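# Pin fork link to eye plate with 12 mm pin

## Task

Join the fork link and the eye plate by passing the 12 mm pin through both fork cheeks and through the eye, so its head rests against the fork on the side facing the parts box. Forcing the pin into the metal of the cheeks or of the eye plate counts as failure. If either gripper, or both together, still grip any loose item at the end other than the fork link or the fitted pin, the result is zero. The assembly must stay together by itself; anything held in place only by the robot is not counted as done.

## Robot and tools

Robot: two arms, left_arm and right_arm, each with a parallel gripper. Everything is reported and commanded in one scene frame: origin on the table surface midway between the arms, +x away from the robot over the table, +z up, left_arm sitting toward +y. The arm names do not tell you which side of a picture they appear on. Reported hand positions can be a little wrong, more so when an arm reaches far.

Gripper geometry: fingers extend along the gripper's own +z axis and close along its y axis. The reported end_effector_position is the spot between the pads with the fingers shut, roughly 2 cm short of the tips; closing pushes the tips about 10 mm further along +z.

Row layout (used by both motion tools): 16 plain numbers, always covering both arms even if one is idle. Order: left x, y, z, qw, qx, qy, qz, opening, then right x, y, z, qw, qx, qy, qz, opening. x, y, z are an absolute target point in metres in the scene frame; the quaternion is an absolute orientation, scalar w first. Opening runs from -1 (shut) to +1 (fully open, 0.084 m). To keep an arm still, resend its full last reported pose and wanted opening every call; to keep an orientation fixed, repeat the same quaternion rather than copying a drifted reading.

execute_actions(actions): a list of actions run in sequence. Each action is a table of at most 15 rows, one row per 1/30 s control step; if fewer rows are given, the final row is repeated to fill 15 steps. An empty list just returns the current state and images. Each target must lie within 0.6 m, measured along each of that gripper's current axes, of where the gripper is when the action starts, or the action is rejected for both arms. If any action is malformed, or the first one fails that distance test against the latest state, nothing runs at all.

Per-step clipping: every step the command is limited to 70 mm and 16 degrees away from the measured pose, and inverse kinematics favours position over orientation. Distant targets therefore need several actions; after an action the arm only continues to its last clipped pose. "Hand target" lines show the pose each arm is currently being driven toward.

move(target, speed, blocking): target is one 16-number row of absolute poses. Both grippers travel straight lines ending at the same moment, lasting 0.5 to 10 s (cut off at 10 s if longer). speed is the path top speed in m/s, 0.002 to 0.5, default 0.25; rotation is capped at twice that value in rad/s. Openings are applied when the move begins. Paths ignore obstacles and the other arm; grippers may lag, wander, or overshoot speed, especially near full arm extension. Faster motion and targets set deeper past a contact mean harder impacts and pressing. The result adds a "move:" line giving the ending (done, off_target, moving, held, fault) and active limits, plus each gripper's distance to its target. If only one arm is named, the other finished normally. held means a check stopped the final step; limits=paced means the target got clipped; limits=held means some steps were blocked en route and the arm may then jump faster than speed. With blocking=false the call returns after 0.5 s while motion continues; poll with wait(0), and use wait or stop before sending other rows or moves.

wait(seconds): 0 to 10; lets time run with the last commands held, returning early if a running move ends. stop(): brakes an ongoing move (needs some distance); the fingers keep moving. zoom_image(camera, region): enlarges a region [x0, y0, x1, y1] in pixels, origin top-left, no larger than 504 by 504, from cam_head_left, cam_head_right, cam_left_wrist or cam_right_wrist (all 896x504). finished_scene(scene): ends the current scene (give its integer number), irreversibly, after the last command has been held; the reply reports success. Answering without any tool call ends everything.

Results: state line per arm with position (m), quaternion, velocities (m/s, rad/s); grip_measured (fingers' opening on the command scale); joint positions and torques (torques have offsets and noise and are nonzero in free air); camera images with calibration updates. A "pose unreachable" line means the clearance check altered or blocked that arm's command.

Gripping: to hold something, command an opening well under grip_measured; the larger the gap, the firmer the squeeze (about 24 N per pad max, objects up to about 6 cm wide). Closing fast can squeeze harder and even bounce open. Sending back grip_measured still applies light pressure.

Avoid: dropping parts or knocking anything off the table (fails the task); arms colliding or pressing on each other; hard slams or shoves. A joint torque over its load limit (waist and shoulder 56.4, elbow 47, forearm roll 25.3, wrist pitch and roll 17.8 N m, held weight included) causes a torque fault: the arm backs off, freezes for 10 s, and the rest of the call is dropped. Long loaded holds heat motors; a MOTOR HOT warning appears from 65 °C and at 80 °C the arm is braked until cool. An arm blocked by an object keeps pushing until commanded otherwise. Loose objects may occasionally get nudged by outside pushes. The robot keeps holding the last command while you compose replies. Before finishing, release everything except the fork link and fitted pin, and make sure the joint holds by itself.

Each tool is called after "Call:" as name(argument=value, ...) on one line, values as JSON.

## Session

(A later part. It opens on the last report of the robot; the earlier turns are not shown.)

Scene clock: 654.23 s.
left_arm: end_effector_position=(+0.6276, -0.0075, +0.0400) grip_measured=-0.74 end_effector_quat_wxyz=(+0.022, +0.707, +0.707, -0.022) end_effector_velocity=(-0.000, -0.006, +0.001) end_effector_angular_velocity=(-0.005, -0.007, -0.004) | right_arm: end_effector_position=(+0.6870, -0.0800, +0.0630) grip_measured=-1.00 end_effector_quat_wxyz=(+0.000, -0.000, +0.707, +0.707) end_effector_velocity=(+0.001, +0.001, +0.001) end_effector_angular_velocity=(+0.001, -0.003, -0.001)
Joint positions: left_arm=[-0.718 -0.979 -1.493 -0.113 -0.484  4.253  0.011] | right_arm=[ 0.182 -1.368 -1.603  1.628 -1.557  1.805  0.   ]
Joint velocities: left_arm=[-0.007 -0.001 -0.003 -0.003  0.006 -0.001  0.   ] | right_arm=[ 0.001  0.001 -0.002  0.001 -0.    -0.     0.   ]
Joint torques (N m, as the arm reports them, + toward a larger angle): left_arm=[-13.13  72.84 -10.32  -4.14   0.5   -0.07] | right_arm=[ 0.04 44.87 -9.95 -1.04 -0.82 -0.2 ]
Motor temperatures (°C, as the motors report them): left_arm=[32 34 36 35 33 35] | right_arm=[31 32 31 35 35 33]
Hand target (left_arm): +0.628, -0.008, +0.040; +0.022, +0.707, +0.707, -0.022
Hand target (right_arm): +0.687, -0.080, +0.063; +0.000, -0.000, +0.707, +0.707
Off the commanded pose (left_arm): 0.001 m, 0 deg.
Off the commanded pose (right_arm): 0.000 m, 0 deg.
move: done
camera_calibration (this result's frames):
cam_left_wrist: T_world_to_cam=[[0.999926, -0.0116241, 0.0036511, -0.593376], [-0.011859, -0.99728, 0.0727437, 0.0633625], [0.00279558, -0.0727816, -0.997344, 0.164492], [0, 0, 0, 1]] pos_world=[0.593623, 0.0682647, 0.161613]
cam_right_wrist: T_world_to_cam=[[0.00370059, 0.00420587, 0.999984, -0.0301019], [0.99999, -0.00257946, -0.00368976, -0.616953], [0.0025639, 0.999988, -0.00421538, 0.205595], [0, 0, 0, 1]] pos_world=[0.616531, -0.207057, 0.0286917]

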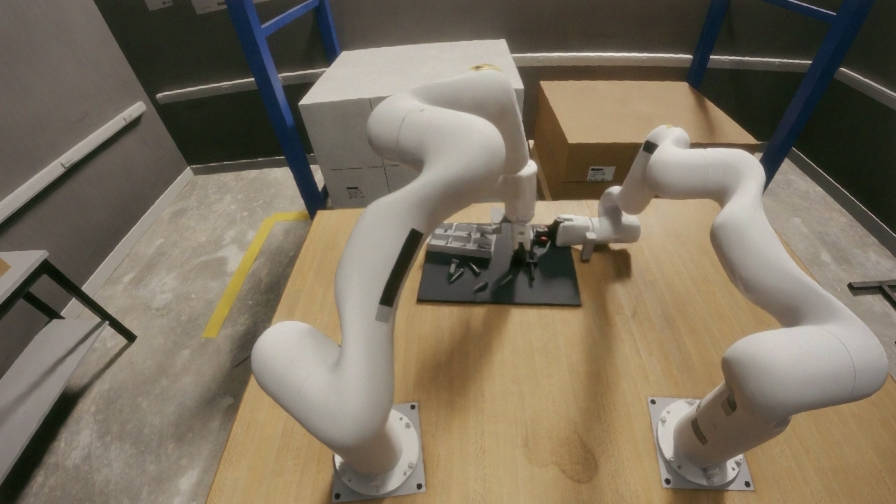

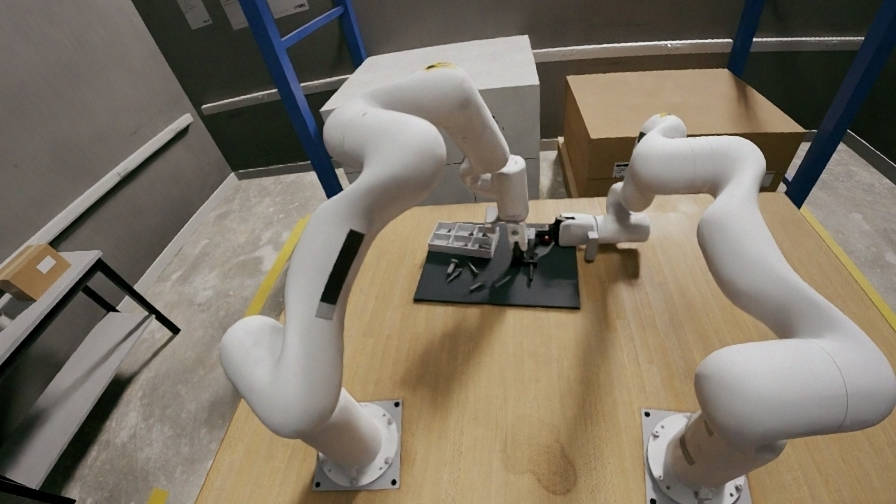

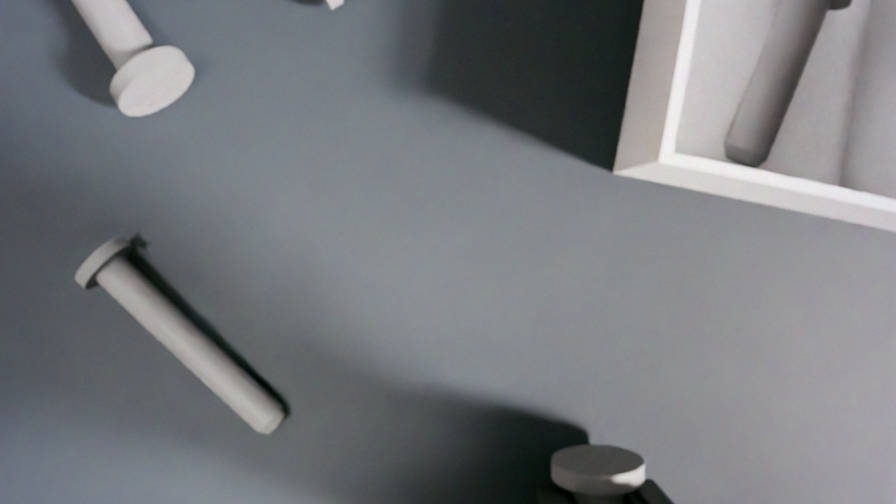

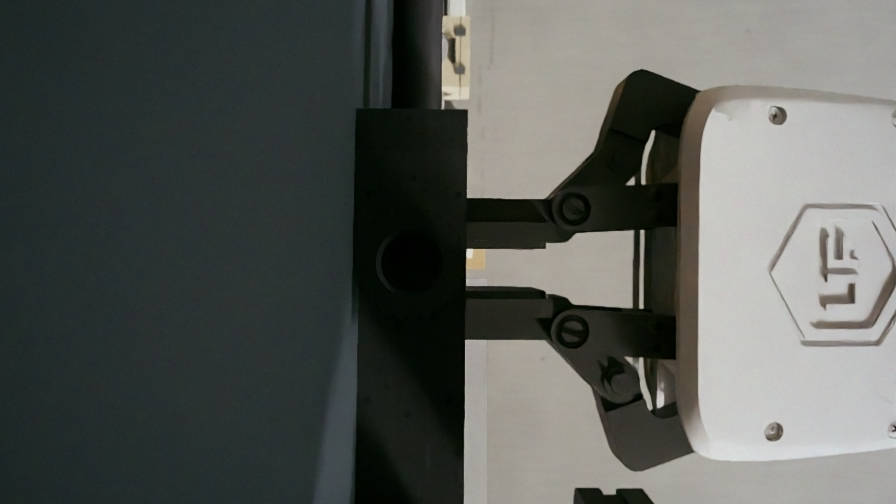

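Call:
move(target=[0.6276,-0.0055,0.041,0.022,0.7065,0.7065,-0.022,-1,0.687,-0.08,0.063,0,0,0.707,0.707,-1], speed=0.003)

Call:
move(target=[0.6276,-0.009,0.041,0.022,0.7065,0.7065,-0.022,-1,0.687,-0.08,0.063,0,0,0.707,0.707,-1], speed=0.003)

Call:
zoom_image(camera="cam_right_wrist", region=[350,200,490,330])

Scene clock: 657.10 s.
left_arm: end_effector_position=(+0.6276, -0.0053, +0.0411) grip_measured=-0.74 end_effector_quat_wxyz=(+0.022, +0.707, +0.707, -0.022) end_effector_velocity=(+0.001, +0.003, +0.000) end_effector_angular_velocity=(+0.002, +0.001, +0.001) | right_arm: end_effector_position=(+0.6870, -0.0800, +0.0630) grip_measured=-1.00 end_effector_quat_wxyz=(+0.000, -0.000, +0.707, +0.707) end_effector_velocity=(+0.000, -0.000, -0.001) end_effector_angular_velocity=(+0.000, +0.001, -0.001)
Joint positions: left_arm=[-0.715 -0.975 -1.488 -0.114 -0.483  4.257  0.011] | right_arm=[ 0.182 -1.368 -1.603  1.628 -1.557  1.805  0.   ]
Joint velocities: left_arm=[ 0.004  0.001  0.001  0.002 -0.001  0.001 -0.   ] | right_arm=[-0.001 -0.001  0.     0.001  0.     0.     0.   ]
Joint torques (N m, as the arm reports them, + toward a larger angle): left_arm=[  7.29  71.77 -10.53  -0.74   0.45  -0.26] | right_arm=[ -0.13  46.18 -10.98  -0.5   -0.86  -0.22]
Motor temperatures (°C, as the motors report them): left_arm=[32 34 36 35 33 35] | right_arm=[31 32 31 35 35 33]
Hand target (left_arm): +0.628, -0.005, +0.041; +0.022, +0.707, +0.707, -0.022
Hand target (right_arm): +0.687, -0.080, +0.063; -0.000, -0.000, +0.707, +0.707
Off the commanded pose (left_arm): 0.000 m, 0 deg.
Off the commanded pose (right_arm): 0.000 m, 0 deg.
move: done
camera_calibration (this result's frames):
cam_left_wrist: T_world_to_cam=[[0.999924, -0.0117586, 0.00369658, -0.593347], [-0.0119968, -0.997268, 0.0728813, 0.0655687], [0.0028295, -0.0729201, -0.997334, 0.165681], [0, 0, 0, 1]] pos_world=[0.593619, 0.0704941, 0.162654]
cam_right_wrist: T_world_to_cam=[[0.00370066, 0.00420593, 0.999984, -0.0301019], [0.99999, -0.00257935, -0.00368983, -0.616953], [0.00256379, 0.999988, -0.00421543, 0.205595], [0, 0, 0, 1]] pos_world=[0.616531, -0.207057, 0.0286916]

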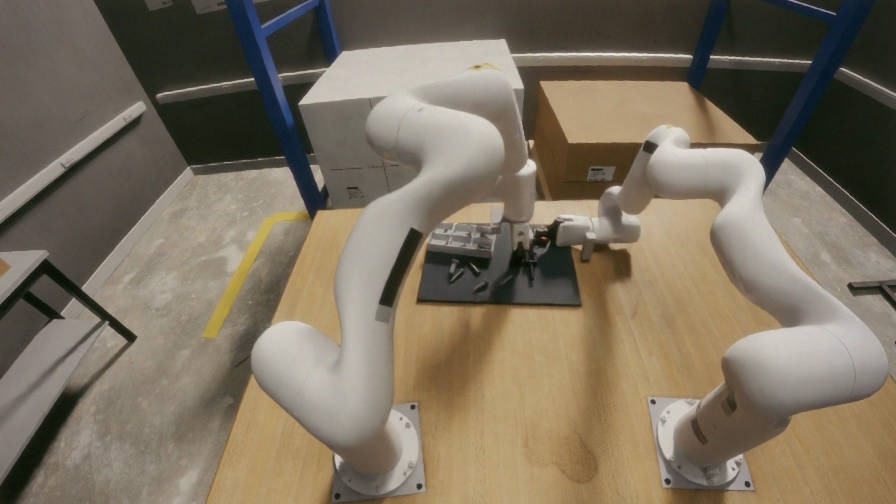

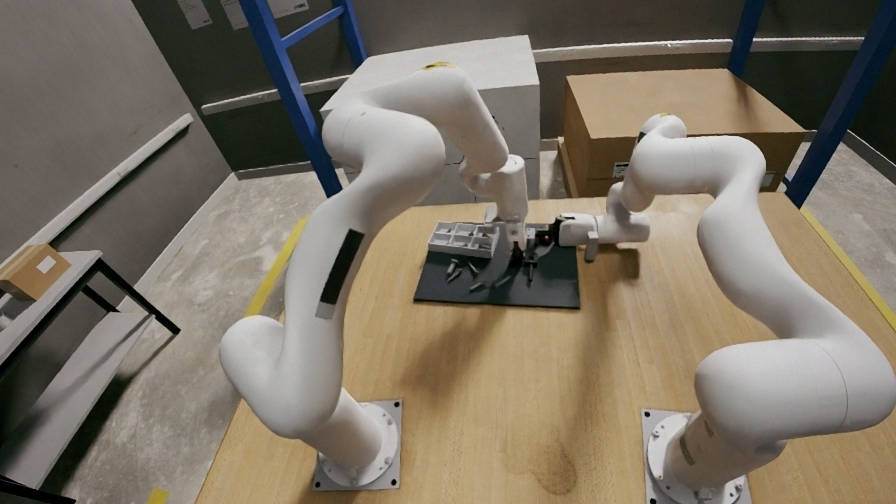

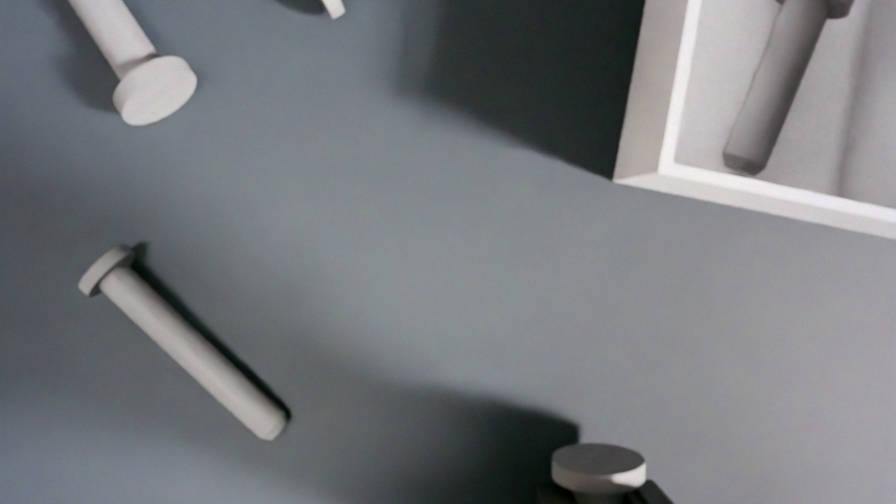

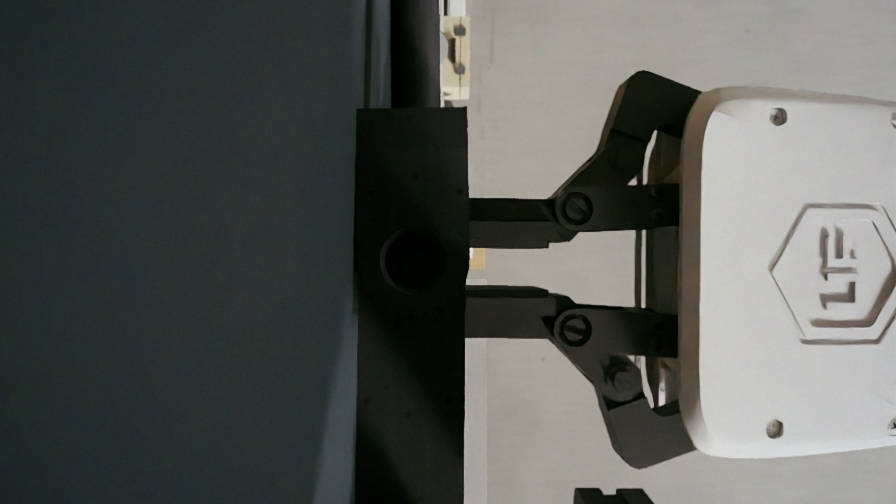

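Scene clock: 658.53 s.
left_arm: end_effector_position=(+0.6275, -0.0083, +0.0408) grip_measured=-0.74 end_effector_quat_wxyz=(+0.021, +0.707, +0.707, -0.022) end_effector_velocity=(-0.001, -0.002, -0.001) end_effector_angular_velocity=(-0.000, -0.001, -0.002) | right_arm: end_effector_position=(+0.6870, -0.0800, +0.0630) grip_measured=-1.00 end_effector_quat_wxyz=(-0.000, -0.000, +0.707, +0.707) end_effector_velocity=(+0.000, +0.000, +0.000) end_effector_angular_velocity=(-0.000, -0.000, +0.000)
Joint positions: left_arm=[-0.719 -0.979 -1.494 -0.113 -0.486  4.251  0.011] | right_arm=[ 0.182 -1.368 -1.603  1.628 -1.557  1.805  0.   ]
Joint velocities: left_arm=[-0.003 -0.002 -0.001 -0.     0.001 -0.001  0.   ] | right_arm=[ 0.     0.    -0.001 -0.     0.     0.001  0.   ]
Joint torques (N m, as the arm reports them, + toward a larger angle): left_arm=[-10.48  72.28 -13.03  -3.67   1.66  -0.24] | right_arm=[ -1.39  46.51 -10.55  -0.5   -0.83  -0.15]
Motor temperatures (°C, as the motors report them): left_arm=[32 34 37 35 33 35] | right_arm=[31 32 31 35 35 33]
Hand target (left_arm): +0.628, -0.009, +0.041; +0.022, +0.707, +0.707, -0.022
Hand target (right_arm): +0.687, -0.080, +0.063; +0.000, -0.000, +0.707, +0.707
Off the commanded pose (left_arm): 0.001 m, 0 deg.
Off the commanded pose (right_arm): 0.000 m, 0 deg.
move: done
camera_calibration (this result's frames):
cam_left_wrist: T_world_to_cam=[[0.999928, -0.0116006, 0.00311128, -0.593288], [-0.0117954, -0.997307, 0.0723834, 0.0625118], [0.00226321, -0.0724148, -0.997372, 0.165554], [0, 0, 0, 1]] pos_world=[0.593607, 0.0674495, 0.16244]
cam_right_wrist: T_world_to_cam=[[0.00370074, 0.00420578, 0.999984, -0.030102], [0.99999, -0.00257933, -0.00368991, -0.616953], [0.00256377, 0.999988, -0.00421528, 0.205595], [0, 0, 0, 1]] pos_world=[0.616531, -0.207057, 0.0286917]

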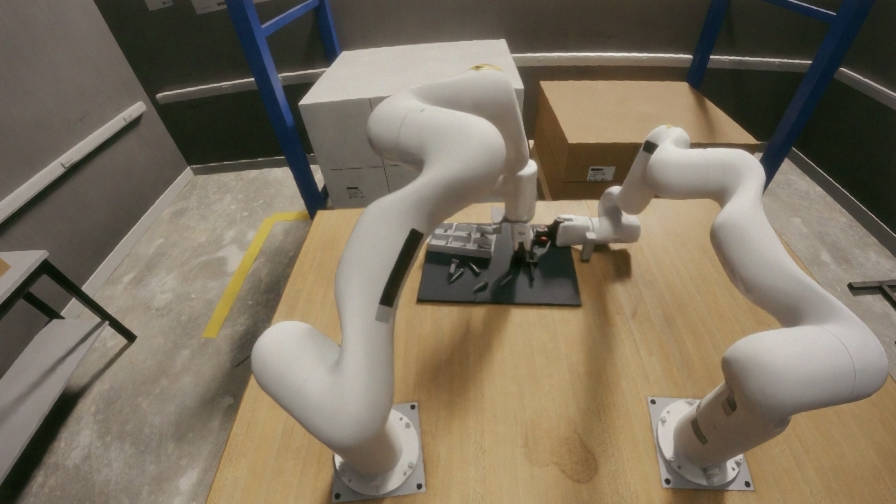

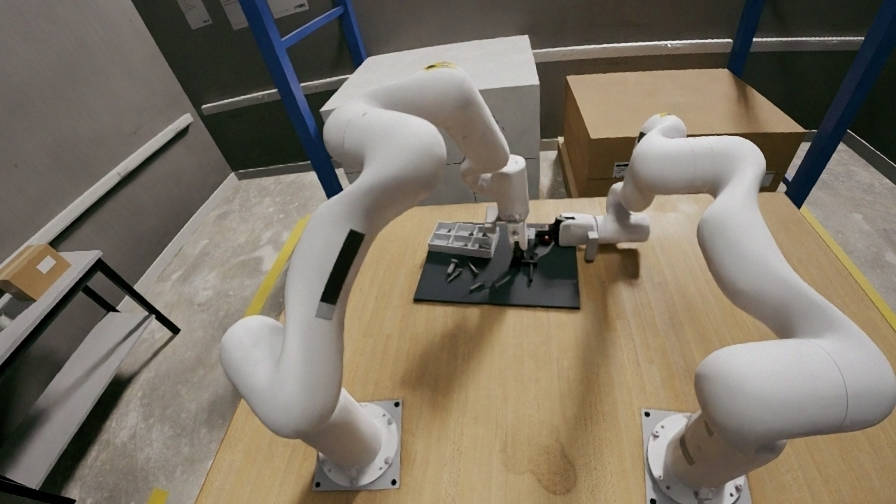

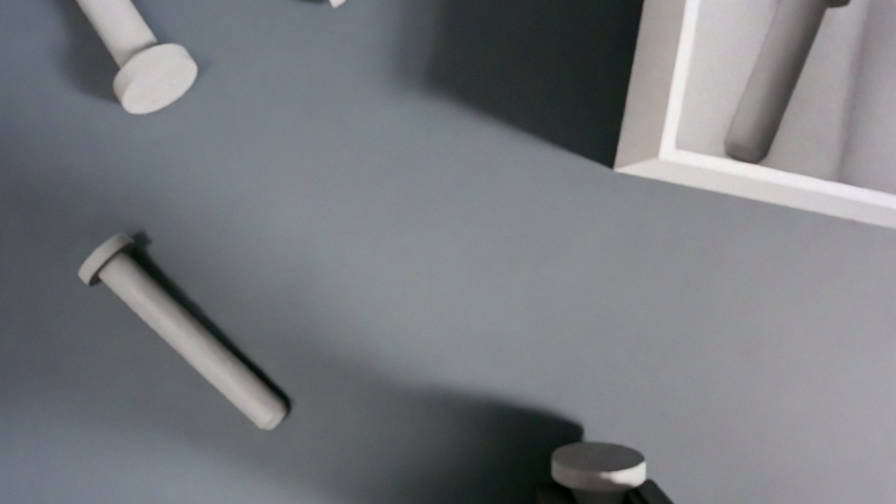

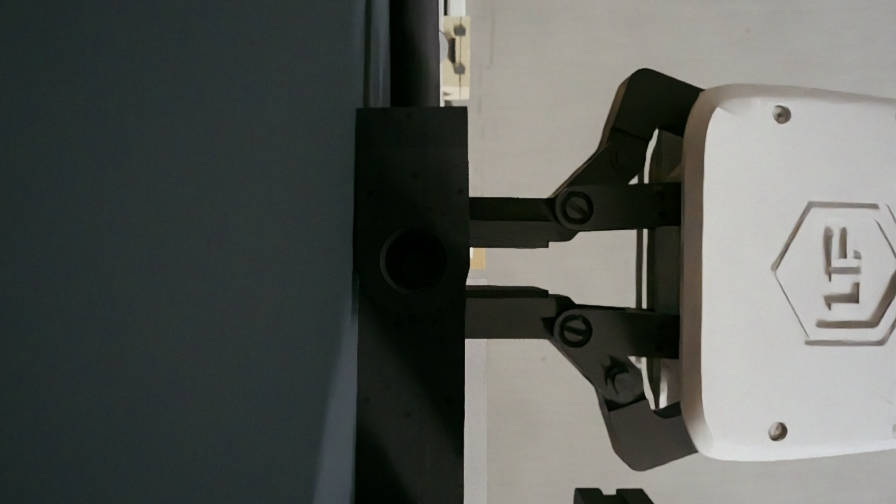

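Region (350, 200, 490, 330) of cam_right_wrist's 896x504 image, scaled by 3.600, with more detail than that image has; it fills the top 468 rows of this view, and the rest is white.

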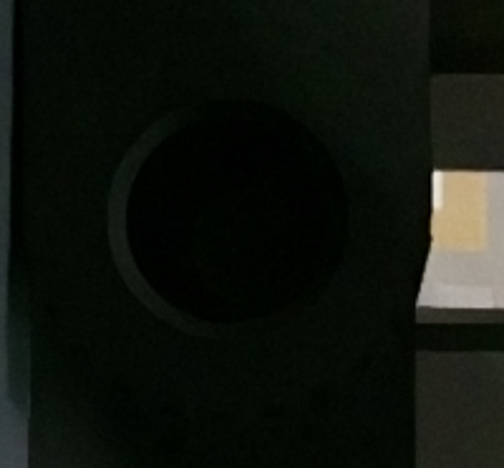

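Call:
move(target=[0.6276,-0.007,0.0403,0.022,0.7065,0.7065,-0.022,-1,0.687,-0.08,0.063,0,0,0.707,0.707,-1], speed=0.003)

Call:
move(target=[0.6276,-0.007,0.0403,0.022,0.7065,0.7065,-0.022,-0.2,0.687,-0.08,0.063,0,0,0.707,0.707,-1])

Call:
move(target=[0.6276,-0.007,0.075,0,0.707,0.707,0,-0.2,0.687,-0.08,0.063,0,0,0.707,0.707,-1], speed=0.03)

Call:
move(target=[0.6276,0.0,0.10,0,0.707,0.707,0,-1,0.687,-0.08,0.063,0,0,0.707,0.707,-1], speed=0.05)

Scene clock: 661.37 s.
left_arm: end_effector_position=(+0.6280, -0.0076, +0.0407) grip_measured=-0.74 end_effector_quat_wxyz=(+0.023, +0.707, +0.707, -0.022) end_effector_velocity=(-0.001, +0.003, -0.001) end_effector_angular_velocity=(+0.004, +0.004, +0.001) | right_arm: end_effector_position=(+0.6870, -0.0800, +0.0630) grip_measured=-1.00 end_effector_quat_wxyz=(+0.000, -0.000, +0.707, +0.707) end_effector_velocity=(-0.001, +0.000, -0.000) end_effector_angular_velocity=(-0.000, +0.002, +0.001)
Joint positions: left_arm=[-0.718 -0.978 -1.492 -0.114 -0.482  4.254  0.011] | right_arm=[ 0.182 -1.368 -1.603  1.628 -1.557  1.805  0.   ]
Joint velocities: left_arm=[ 0.003 -0.     0.003  0.002 -0.002  0.001  0.   ] | right_arm=[ 0.001 -0.     0.001 -0.    -0.     0.     0.   ]
Joint torques (N m, as the arm reports them, + toward a larger angle): left_arm=[ 7.1  72.03 -9.72 -0.38  0.43 -0.23] | right_arm=[  1.5   47.69 -10.04  -1.06  -0.78  -0.23]
Motor temperatures (°C, as the motors report them): left_arm=[32 34 37 35 33 35] | right_arm=[31 32 31 35 35 33]
Hand target (left_arm): +0.628, -0.007, +0.040; +0.022, +0.707, +0.707, -0.022
Hand target (right_arm): +0.687, -0.080, +0.063; -0.000, +0.000, +0.707, +0.707
Off the commanded pose (left_arm): 0.001 m, 0 deg.
Off the commanded pose (right_arm): 0.000 m, 0 deg.
move: done
camera_calibration (this result's frames):
cam_left_wrist: T_world_to_cam=[[0.999913, -0.0118822, 0.00568298, -0.593911], [-0.0122709, -0.997175, 0.0741082, 0.06348], [0.00478635, -0.0741715, -0.997234, 0.163942], [0, 0, 0, 1]] pos_world=[0.593854, 0.0684035, 0.162159]
cam_right_wrist: T_world_to_cam=[[0.00370073, 0.00420589, 0.999984, -0.0301019], [0.99999, -0.00257943, -0.0036899, -0.616953], [0.00256387, 0.999988, -0.00421539, 0.205595], [0, 0, 0, 1]] pos_world=[0.616531, -0.207057, 0.0286916]

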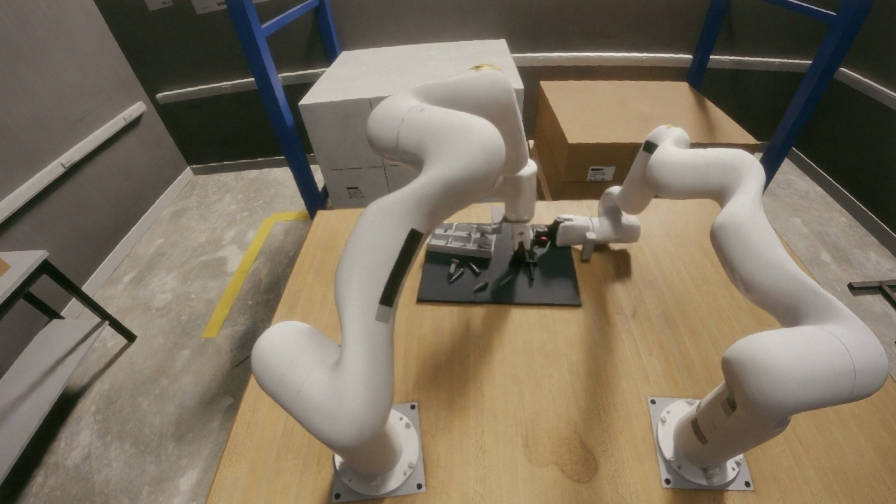

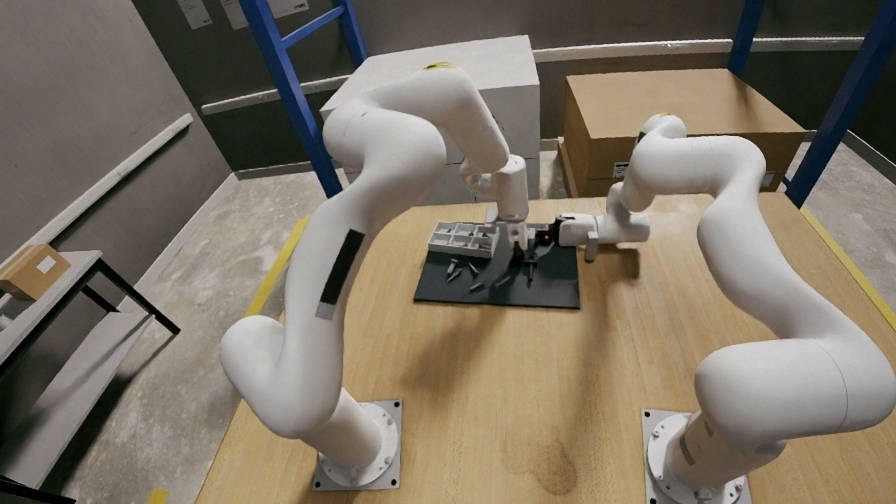

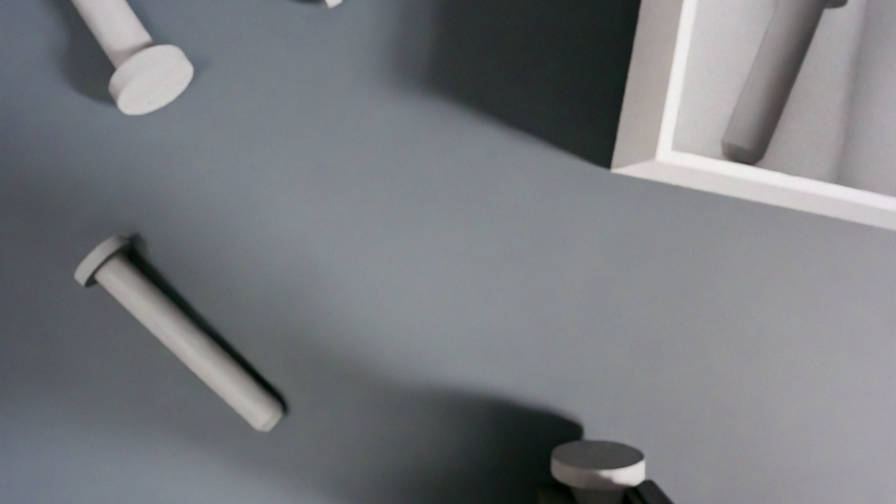

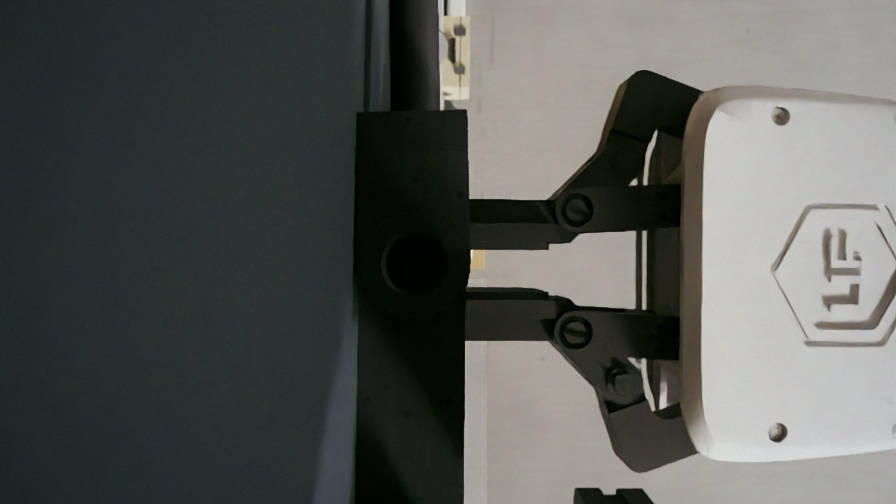

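Scene clock: 662.07 s.
left_arm: end_effector_position=(+0.6276, -0.0070, +0.0403) grip_measured=-0.22 end_effector_quat_wxyz=(+0.022, +0.707, +0.707, -0.022) end_effector_velocity=(-0.001, +0.000, -0.000) end_effector_angular_velocity=(+0.001, +0.002, -0.000) | right_arm: end_effector_position=(+0.6870, -0.0800, +0.0630) grip_measured=-1.00 end_effector_quat_wxyz=(+0.000, -0.000, +0.707, +0.707) end_effector_velocity=(-0.000, +0.000, -0.000) end_effector_angular_velocity=(+0.000, +0.000, -0.000)
Joint positions: left_arm=[-0.717 -0.978 -1.491 -0.114 -0.483  4.254  0.035] | right_arm=[ 0.182 -1.368 -1.603  1.628 -1.557  1.805  0.   ]
Joint velocities: left_arm=[-0.    -0.     0.    -0.    -0.002  0.     0.   ] | right_arm=[ 0.    -0.     0.     0.001  0.    -0.001  0.   ]
Joint torques (N m, as the arm reports them, + toward a larger angle): left_arm=[ 7.25 71.07 -9.55 -0.73  0.42 -0.27] | right_arm=[ -0.36  48.34 -10.75  -0.83  -0.85  -0.11]
Motor temperatures (°C, as the motors report them): left_arm=[32 34 37 35 33 35] | right_arm=[31 32 31 35 35 33]
Hand target (left_arm): +0.628, -0.007, +0.040; +0.022, +0.707, +0.707, -0.022
Hand target (right_arm): +0.687, -0.080, +0.063; +0.000, +0.000, +0.707, +0.707
Off the commanded pose (left_arm): 0.000 m, 0 deg.
Off the commanded pose (right_arm): 0.000 m, 0 deg.
move: done
camera_calibration (this result's frames):
cam_left_wrist: T_world_to_cam=[[0.999921, -0.0118835, 0.00415274, -0.593406], [-0.0121556, -0.997246, 0.0731556, 0.0640229], [0.00327196, -0.0732002, -0.997312, 0.164524], [0, 0, 0, 1]] pos_world=[0.593599, 0.0688381, 0.161863]
cam_right_wrist: T_world_to_cam=[[0.00370071, 0.00420586, 0.999984, -0.0301019], [0.99999, -0.00257933, -0.00368988, -0.616953], [0.00256378, 0.999988, -0.00421536, 0.205595], [0, 0, 0, 1]] pos_world=[0.616531, -0.207057, 0.0286916]

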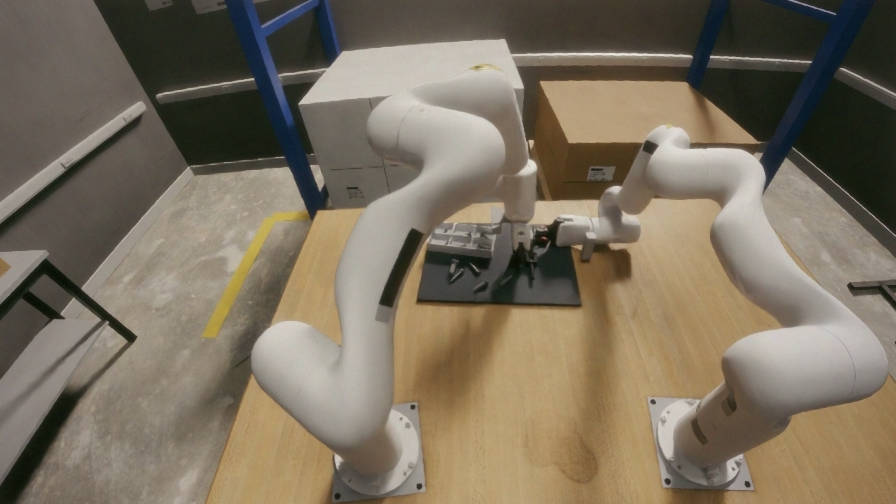

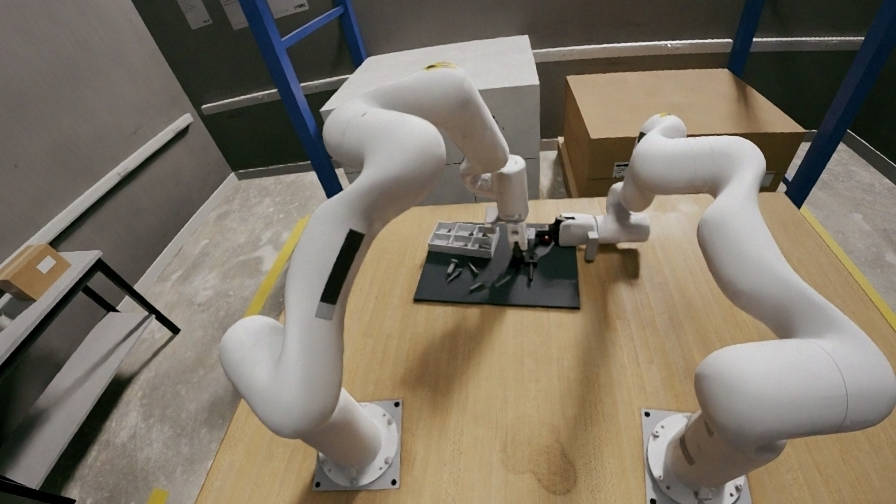

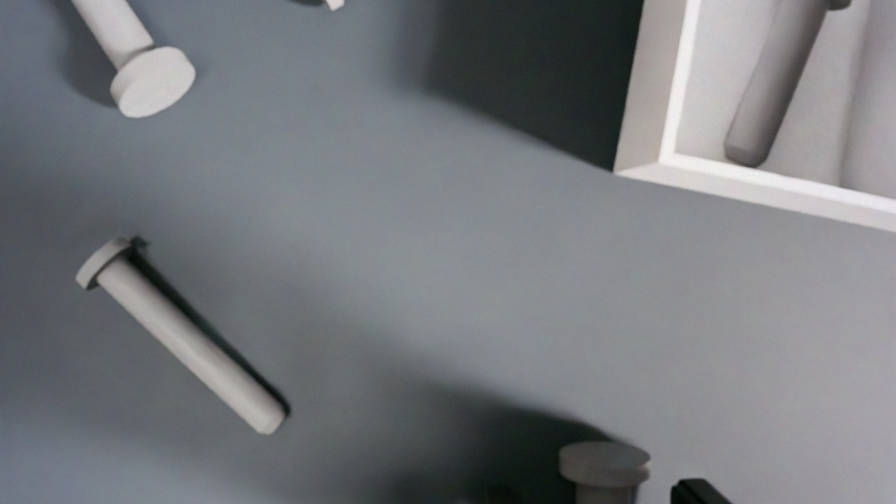

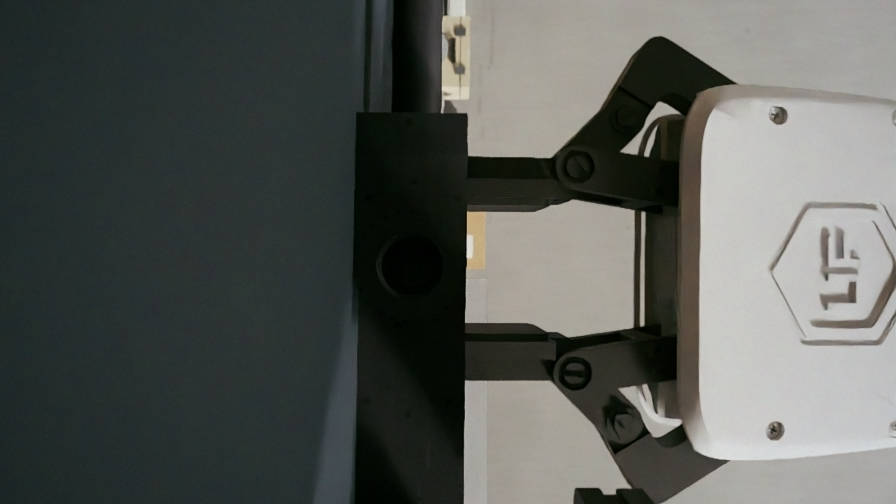

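Scene clock: 663.57 s.
left_arm: end_effector_position=(+0.6275, -0.0070, +0.0748) grip_measured=-0.22 end_effector_quat_wxyz=(+0.000, +0.707, +0.707, -0.000) end_effector_velocity=(+0.000, +0.000, +0.002) end_effector_angular_velocity=(+0.004, -0.001, -0.001) | right_arm: end_effector_position=(+0.6870, -0.0800, +0.0630) grip_measured=-1.00 end_effector_quat_wxyz=(-0.000, -0.000, +0.707, +0.707) end_effector_velocity=(+0.000, -0.001, +0.000) end_effector_angular_velocity=(-0.000, -0.000, -0.001)
Joint positions: left_arm=[-0.736 -0.936 -1.51  -0.001 -0.574  4.136  0.035] | right_arm=[ 0.182 -1.368 -1.603  1.628 -1.557  1.805  0.   ]
Joint velocities: left_arm=[-0.001  0.002 -0.001  0.007 -0.004 -0.006  0.   ] | right_arm=[-0.002  0.001  0.    -0.001 -0.     0.     0.   ]
Joint torques (N m, as the arm reports them, + toward a larger angle): left_arm=[  7.46  71.63 -10.57  -0.85   0.36  -0.17] | right_arm=[ 1.85 49.57 -9.92 -0.93 -0.65 -0.14]
Motor temperatures (°C, as the motors report them): left_arm=[32 34 37 35 33 35] | right_arm=[31 32 31 35 35 33]
Hand target (left_arm): +0.628, -0.007, +0.075; +0.000, +0.707, +0.707, -0.000
Hand target (right_arm): +0.687, -0.080, +0.063; -0.000, +0.000, +0.707, +0.707
Off the commanded pose (left_arm): 0.000 m, 0 deg.
Off the commanded pose (right_arm): 0.000 m, 0 deg.
move: done
camera_calibration (this result's frames):
cam_left_wrist: T_world_to_cam=[[0.999921, -0.0121402, 0.00334812, -0.59337], [-0.0121773, -0.999862, 0.0112984, 0.0661809], [0.00321049, -0.0113383, -0.999931, 0.199554], [0, 0, 0, 1]] pos_world=[0.593489, 0.0612307, 0.200779]
cam_right_wrist: T_world_to_cam=[[0.00370087, 0.00420588, 0.999984, -0.030102], [0.99999, -0.00257928, -0.00369004, -0.616953], [0.00256372, 0.999988, -0.00421539, 0.205595], [0, 0, 0, 1]] pos_world=[0.616531, -0.207057, 0.0286916]

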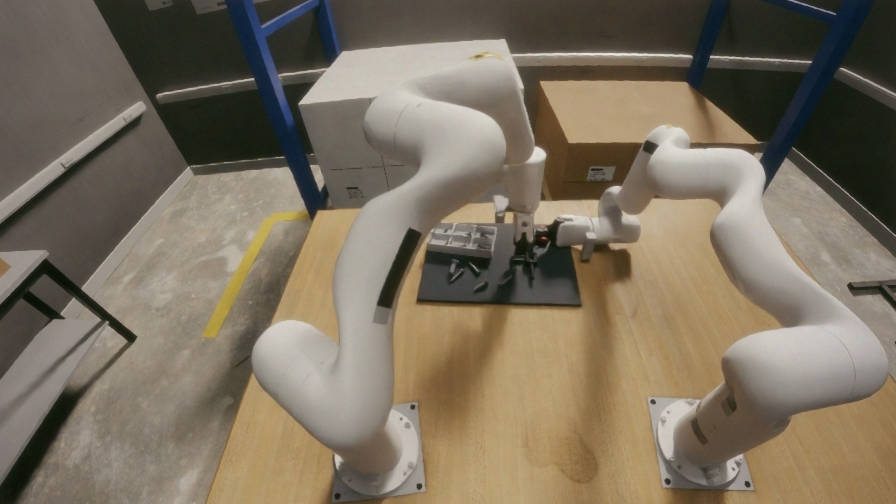

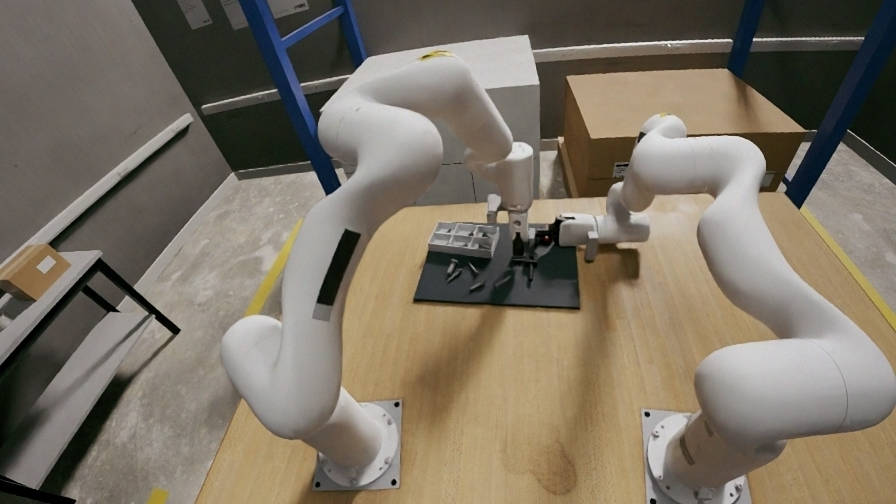

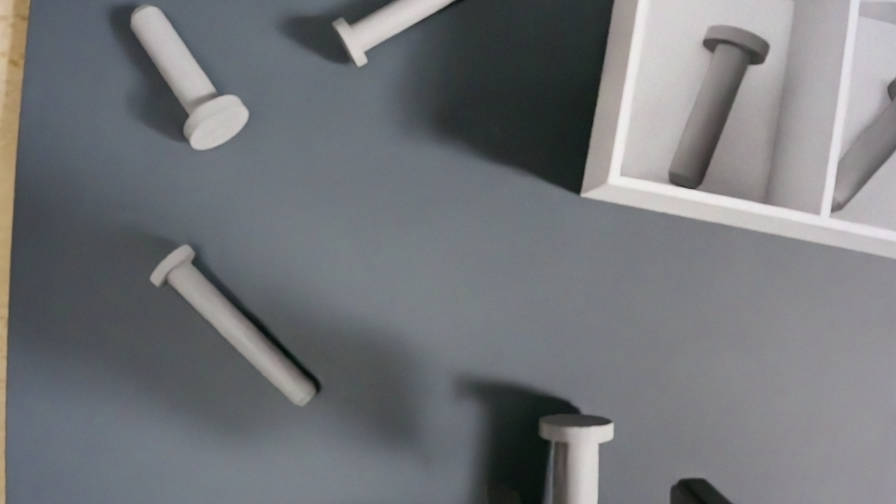

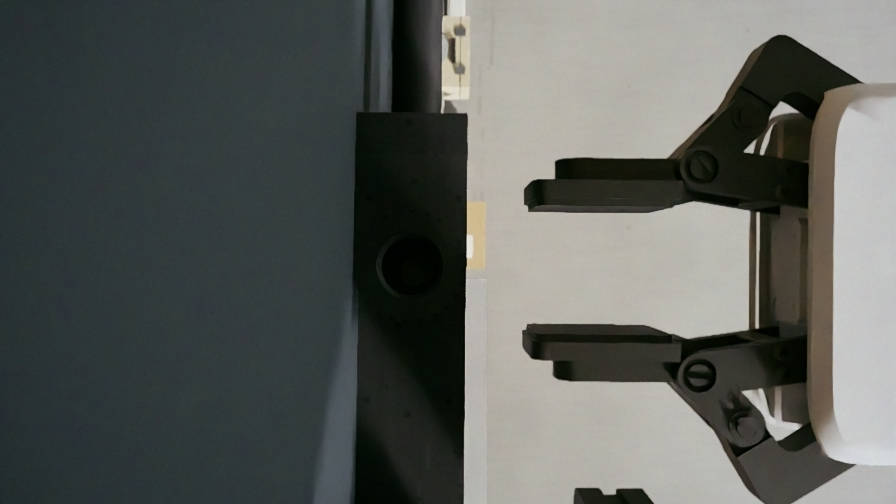

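Scene clock: 664.47 s.
left_arm: end_effector_position=(+0.6275, -0.0000, +0.0997) grip_measured=-1.00 end_effector_quat_wxyz=(-0.000, +0.707, +0.707, -0.000) end_effector_velocity=(-0.000, +0.000, +0.002) end_effector_angular_velocity=(-0.000, +0.002, +0.001) | right_arm: end_effector_position=(+0.6870, -0.0800, +0.0630) grip_measured=-1.00 end_effector_quat_wxyz=(-0.000, +0.000, +0.707, +0.707) end_effector_velocity=(-0.000, -0.001, -0.000) end_effector_angular_velocity=(-0.000, -0.000, +0.000)
Joint positions: left_arm=[-0.728 -0.888 -1.491 -0.    -0.603  4.144  0.   ] | right_arm=[ 0.182 -1.368 -1.603  1.628 -1.557  1.805  0.   ]
Joint velocities: left_arm=[ 0.001  0.003  0.001 -0.002 -0.003  0.001  0.   ] | right_arm=[-0.001 -0.001 -0.    -0.001  0.    -0.001  0.   ]
Joint torques (N m, as the arm reports them, + toward a larger angle): left_arm=[  6.44  70.06 -10.46  -0.12   0.3   -0.24] | right_arm=[  0.59  45.86 -10.53  -1.01  -0.95  -0.15]
Motor temperatures (°C, as the motors report them): left_arm=[32 34 37 35 33 35] | right_arm=[31 32 31 35 35 33]
Hand target (left_arm): +0.628, +0.000, +0.100; +0.000, +0.707, +0.707, -0.000
Hand target (right_arm): +0.687, -0.080, +0.063; -0.000, +0.000, +0.707, +0.707
Off the commanded pose (left_arm): 0.000 m, 0 deg.
Off the commanded pose (right_arm): 0.000 m, 0 deg.
move: done
camera_calibration (this result's frames):
cam_left_wrist: T_world_to_cam=[[0.999921, -0.0121682, 0.00320709, -0.593352], [-0.0122025, -0.999866, 0.0109144, 0.0728892], [0.00307385, -0.0109527, -0.999935, 0.224673], [0, 0, 0, 1]] pos_world=[0.593503, 0.0681202, 0.225766]
cam_right_wrist: T_world_to_cam=[[0.00370086, 0.00420588, 0.999984, -0.030102], [0.99999, -0.00257941, -0.00369004, -0.616953], [0.00256385, 0.999988, -0.00421539, 0.205595], [0, 0, 0, 1]] pos_world=[0.616531, -0.207057, 0.0286917]

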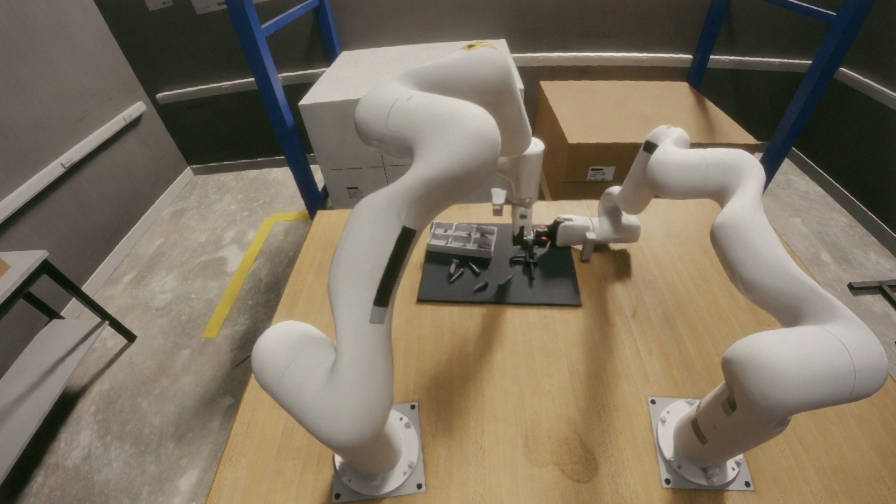

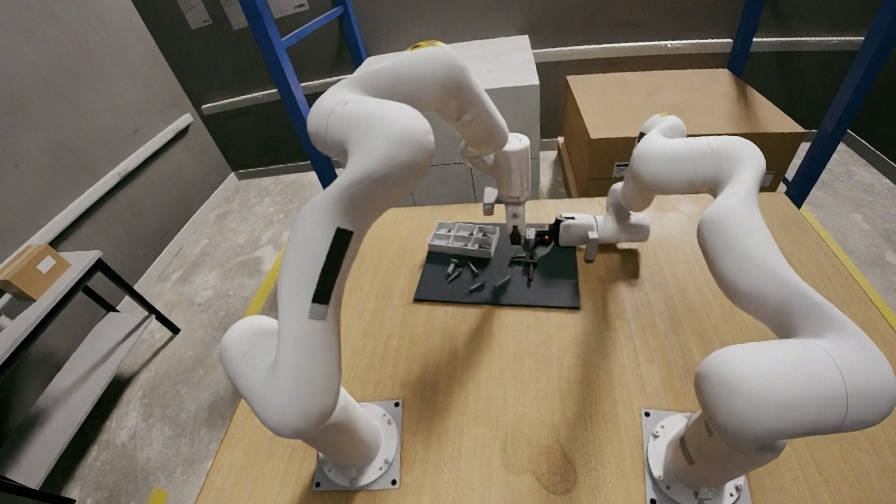

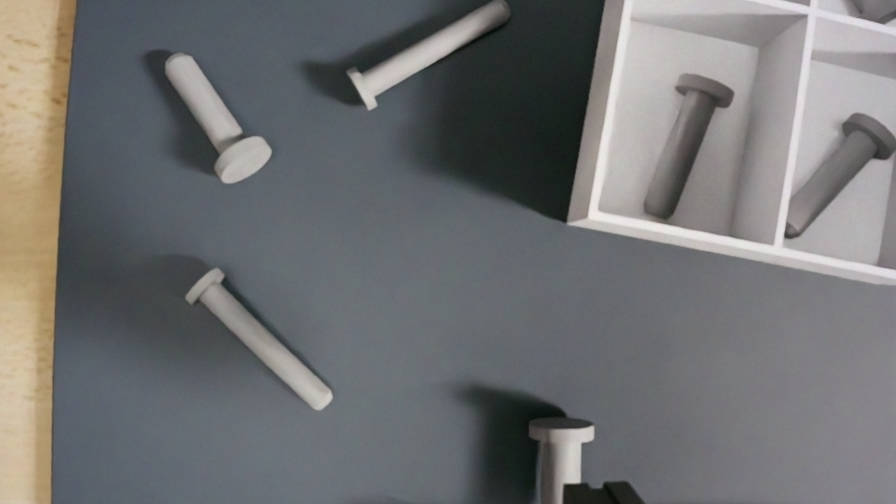

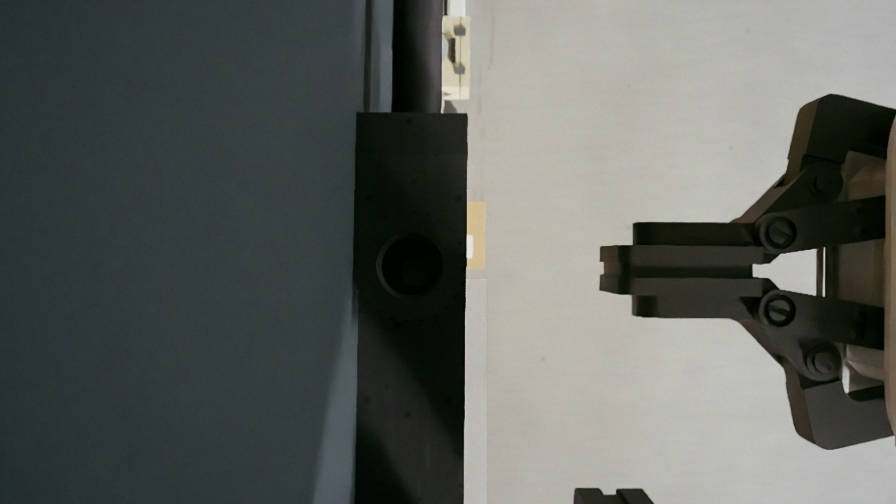

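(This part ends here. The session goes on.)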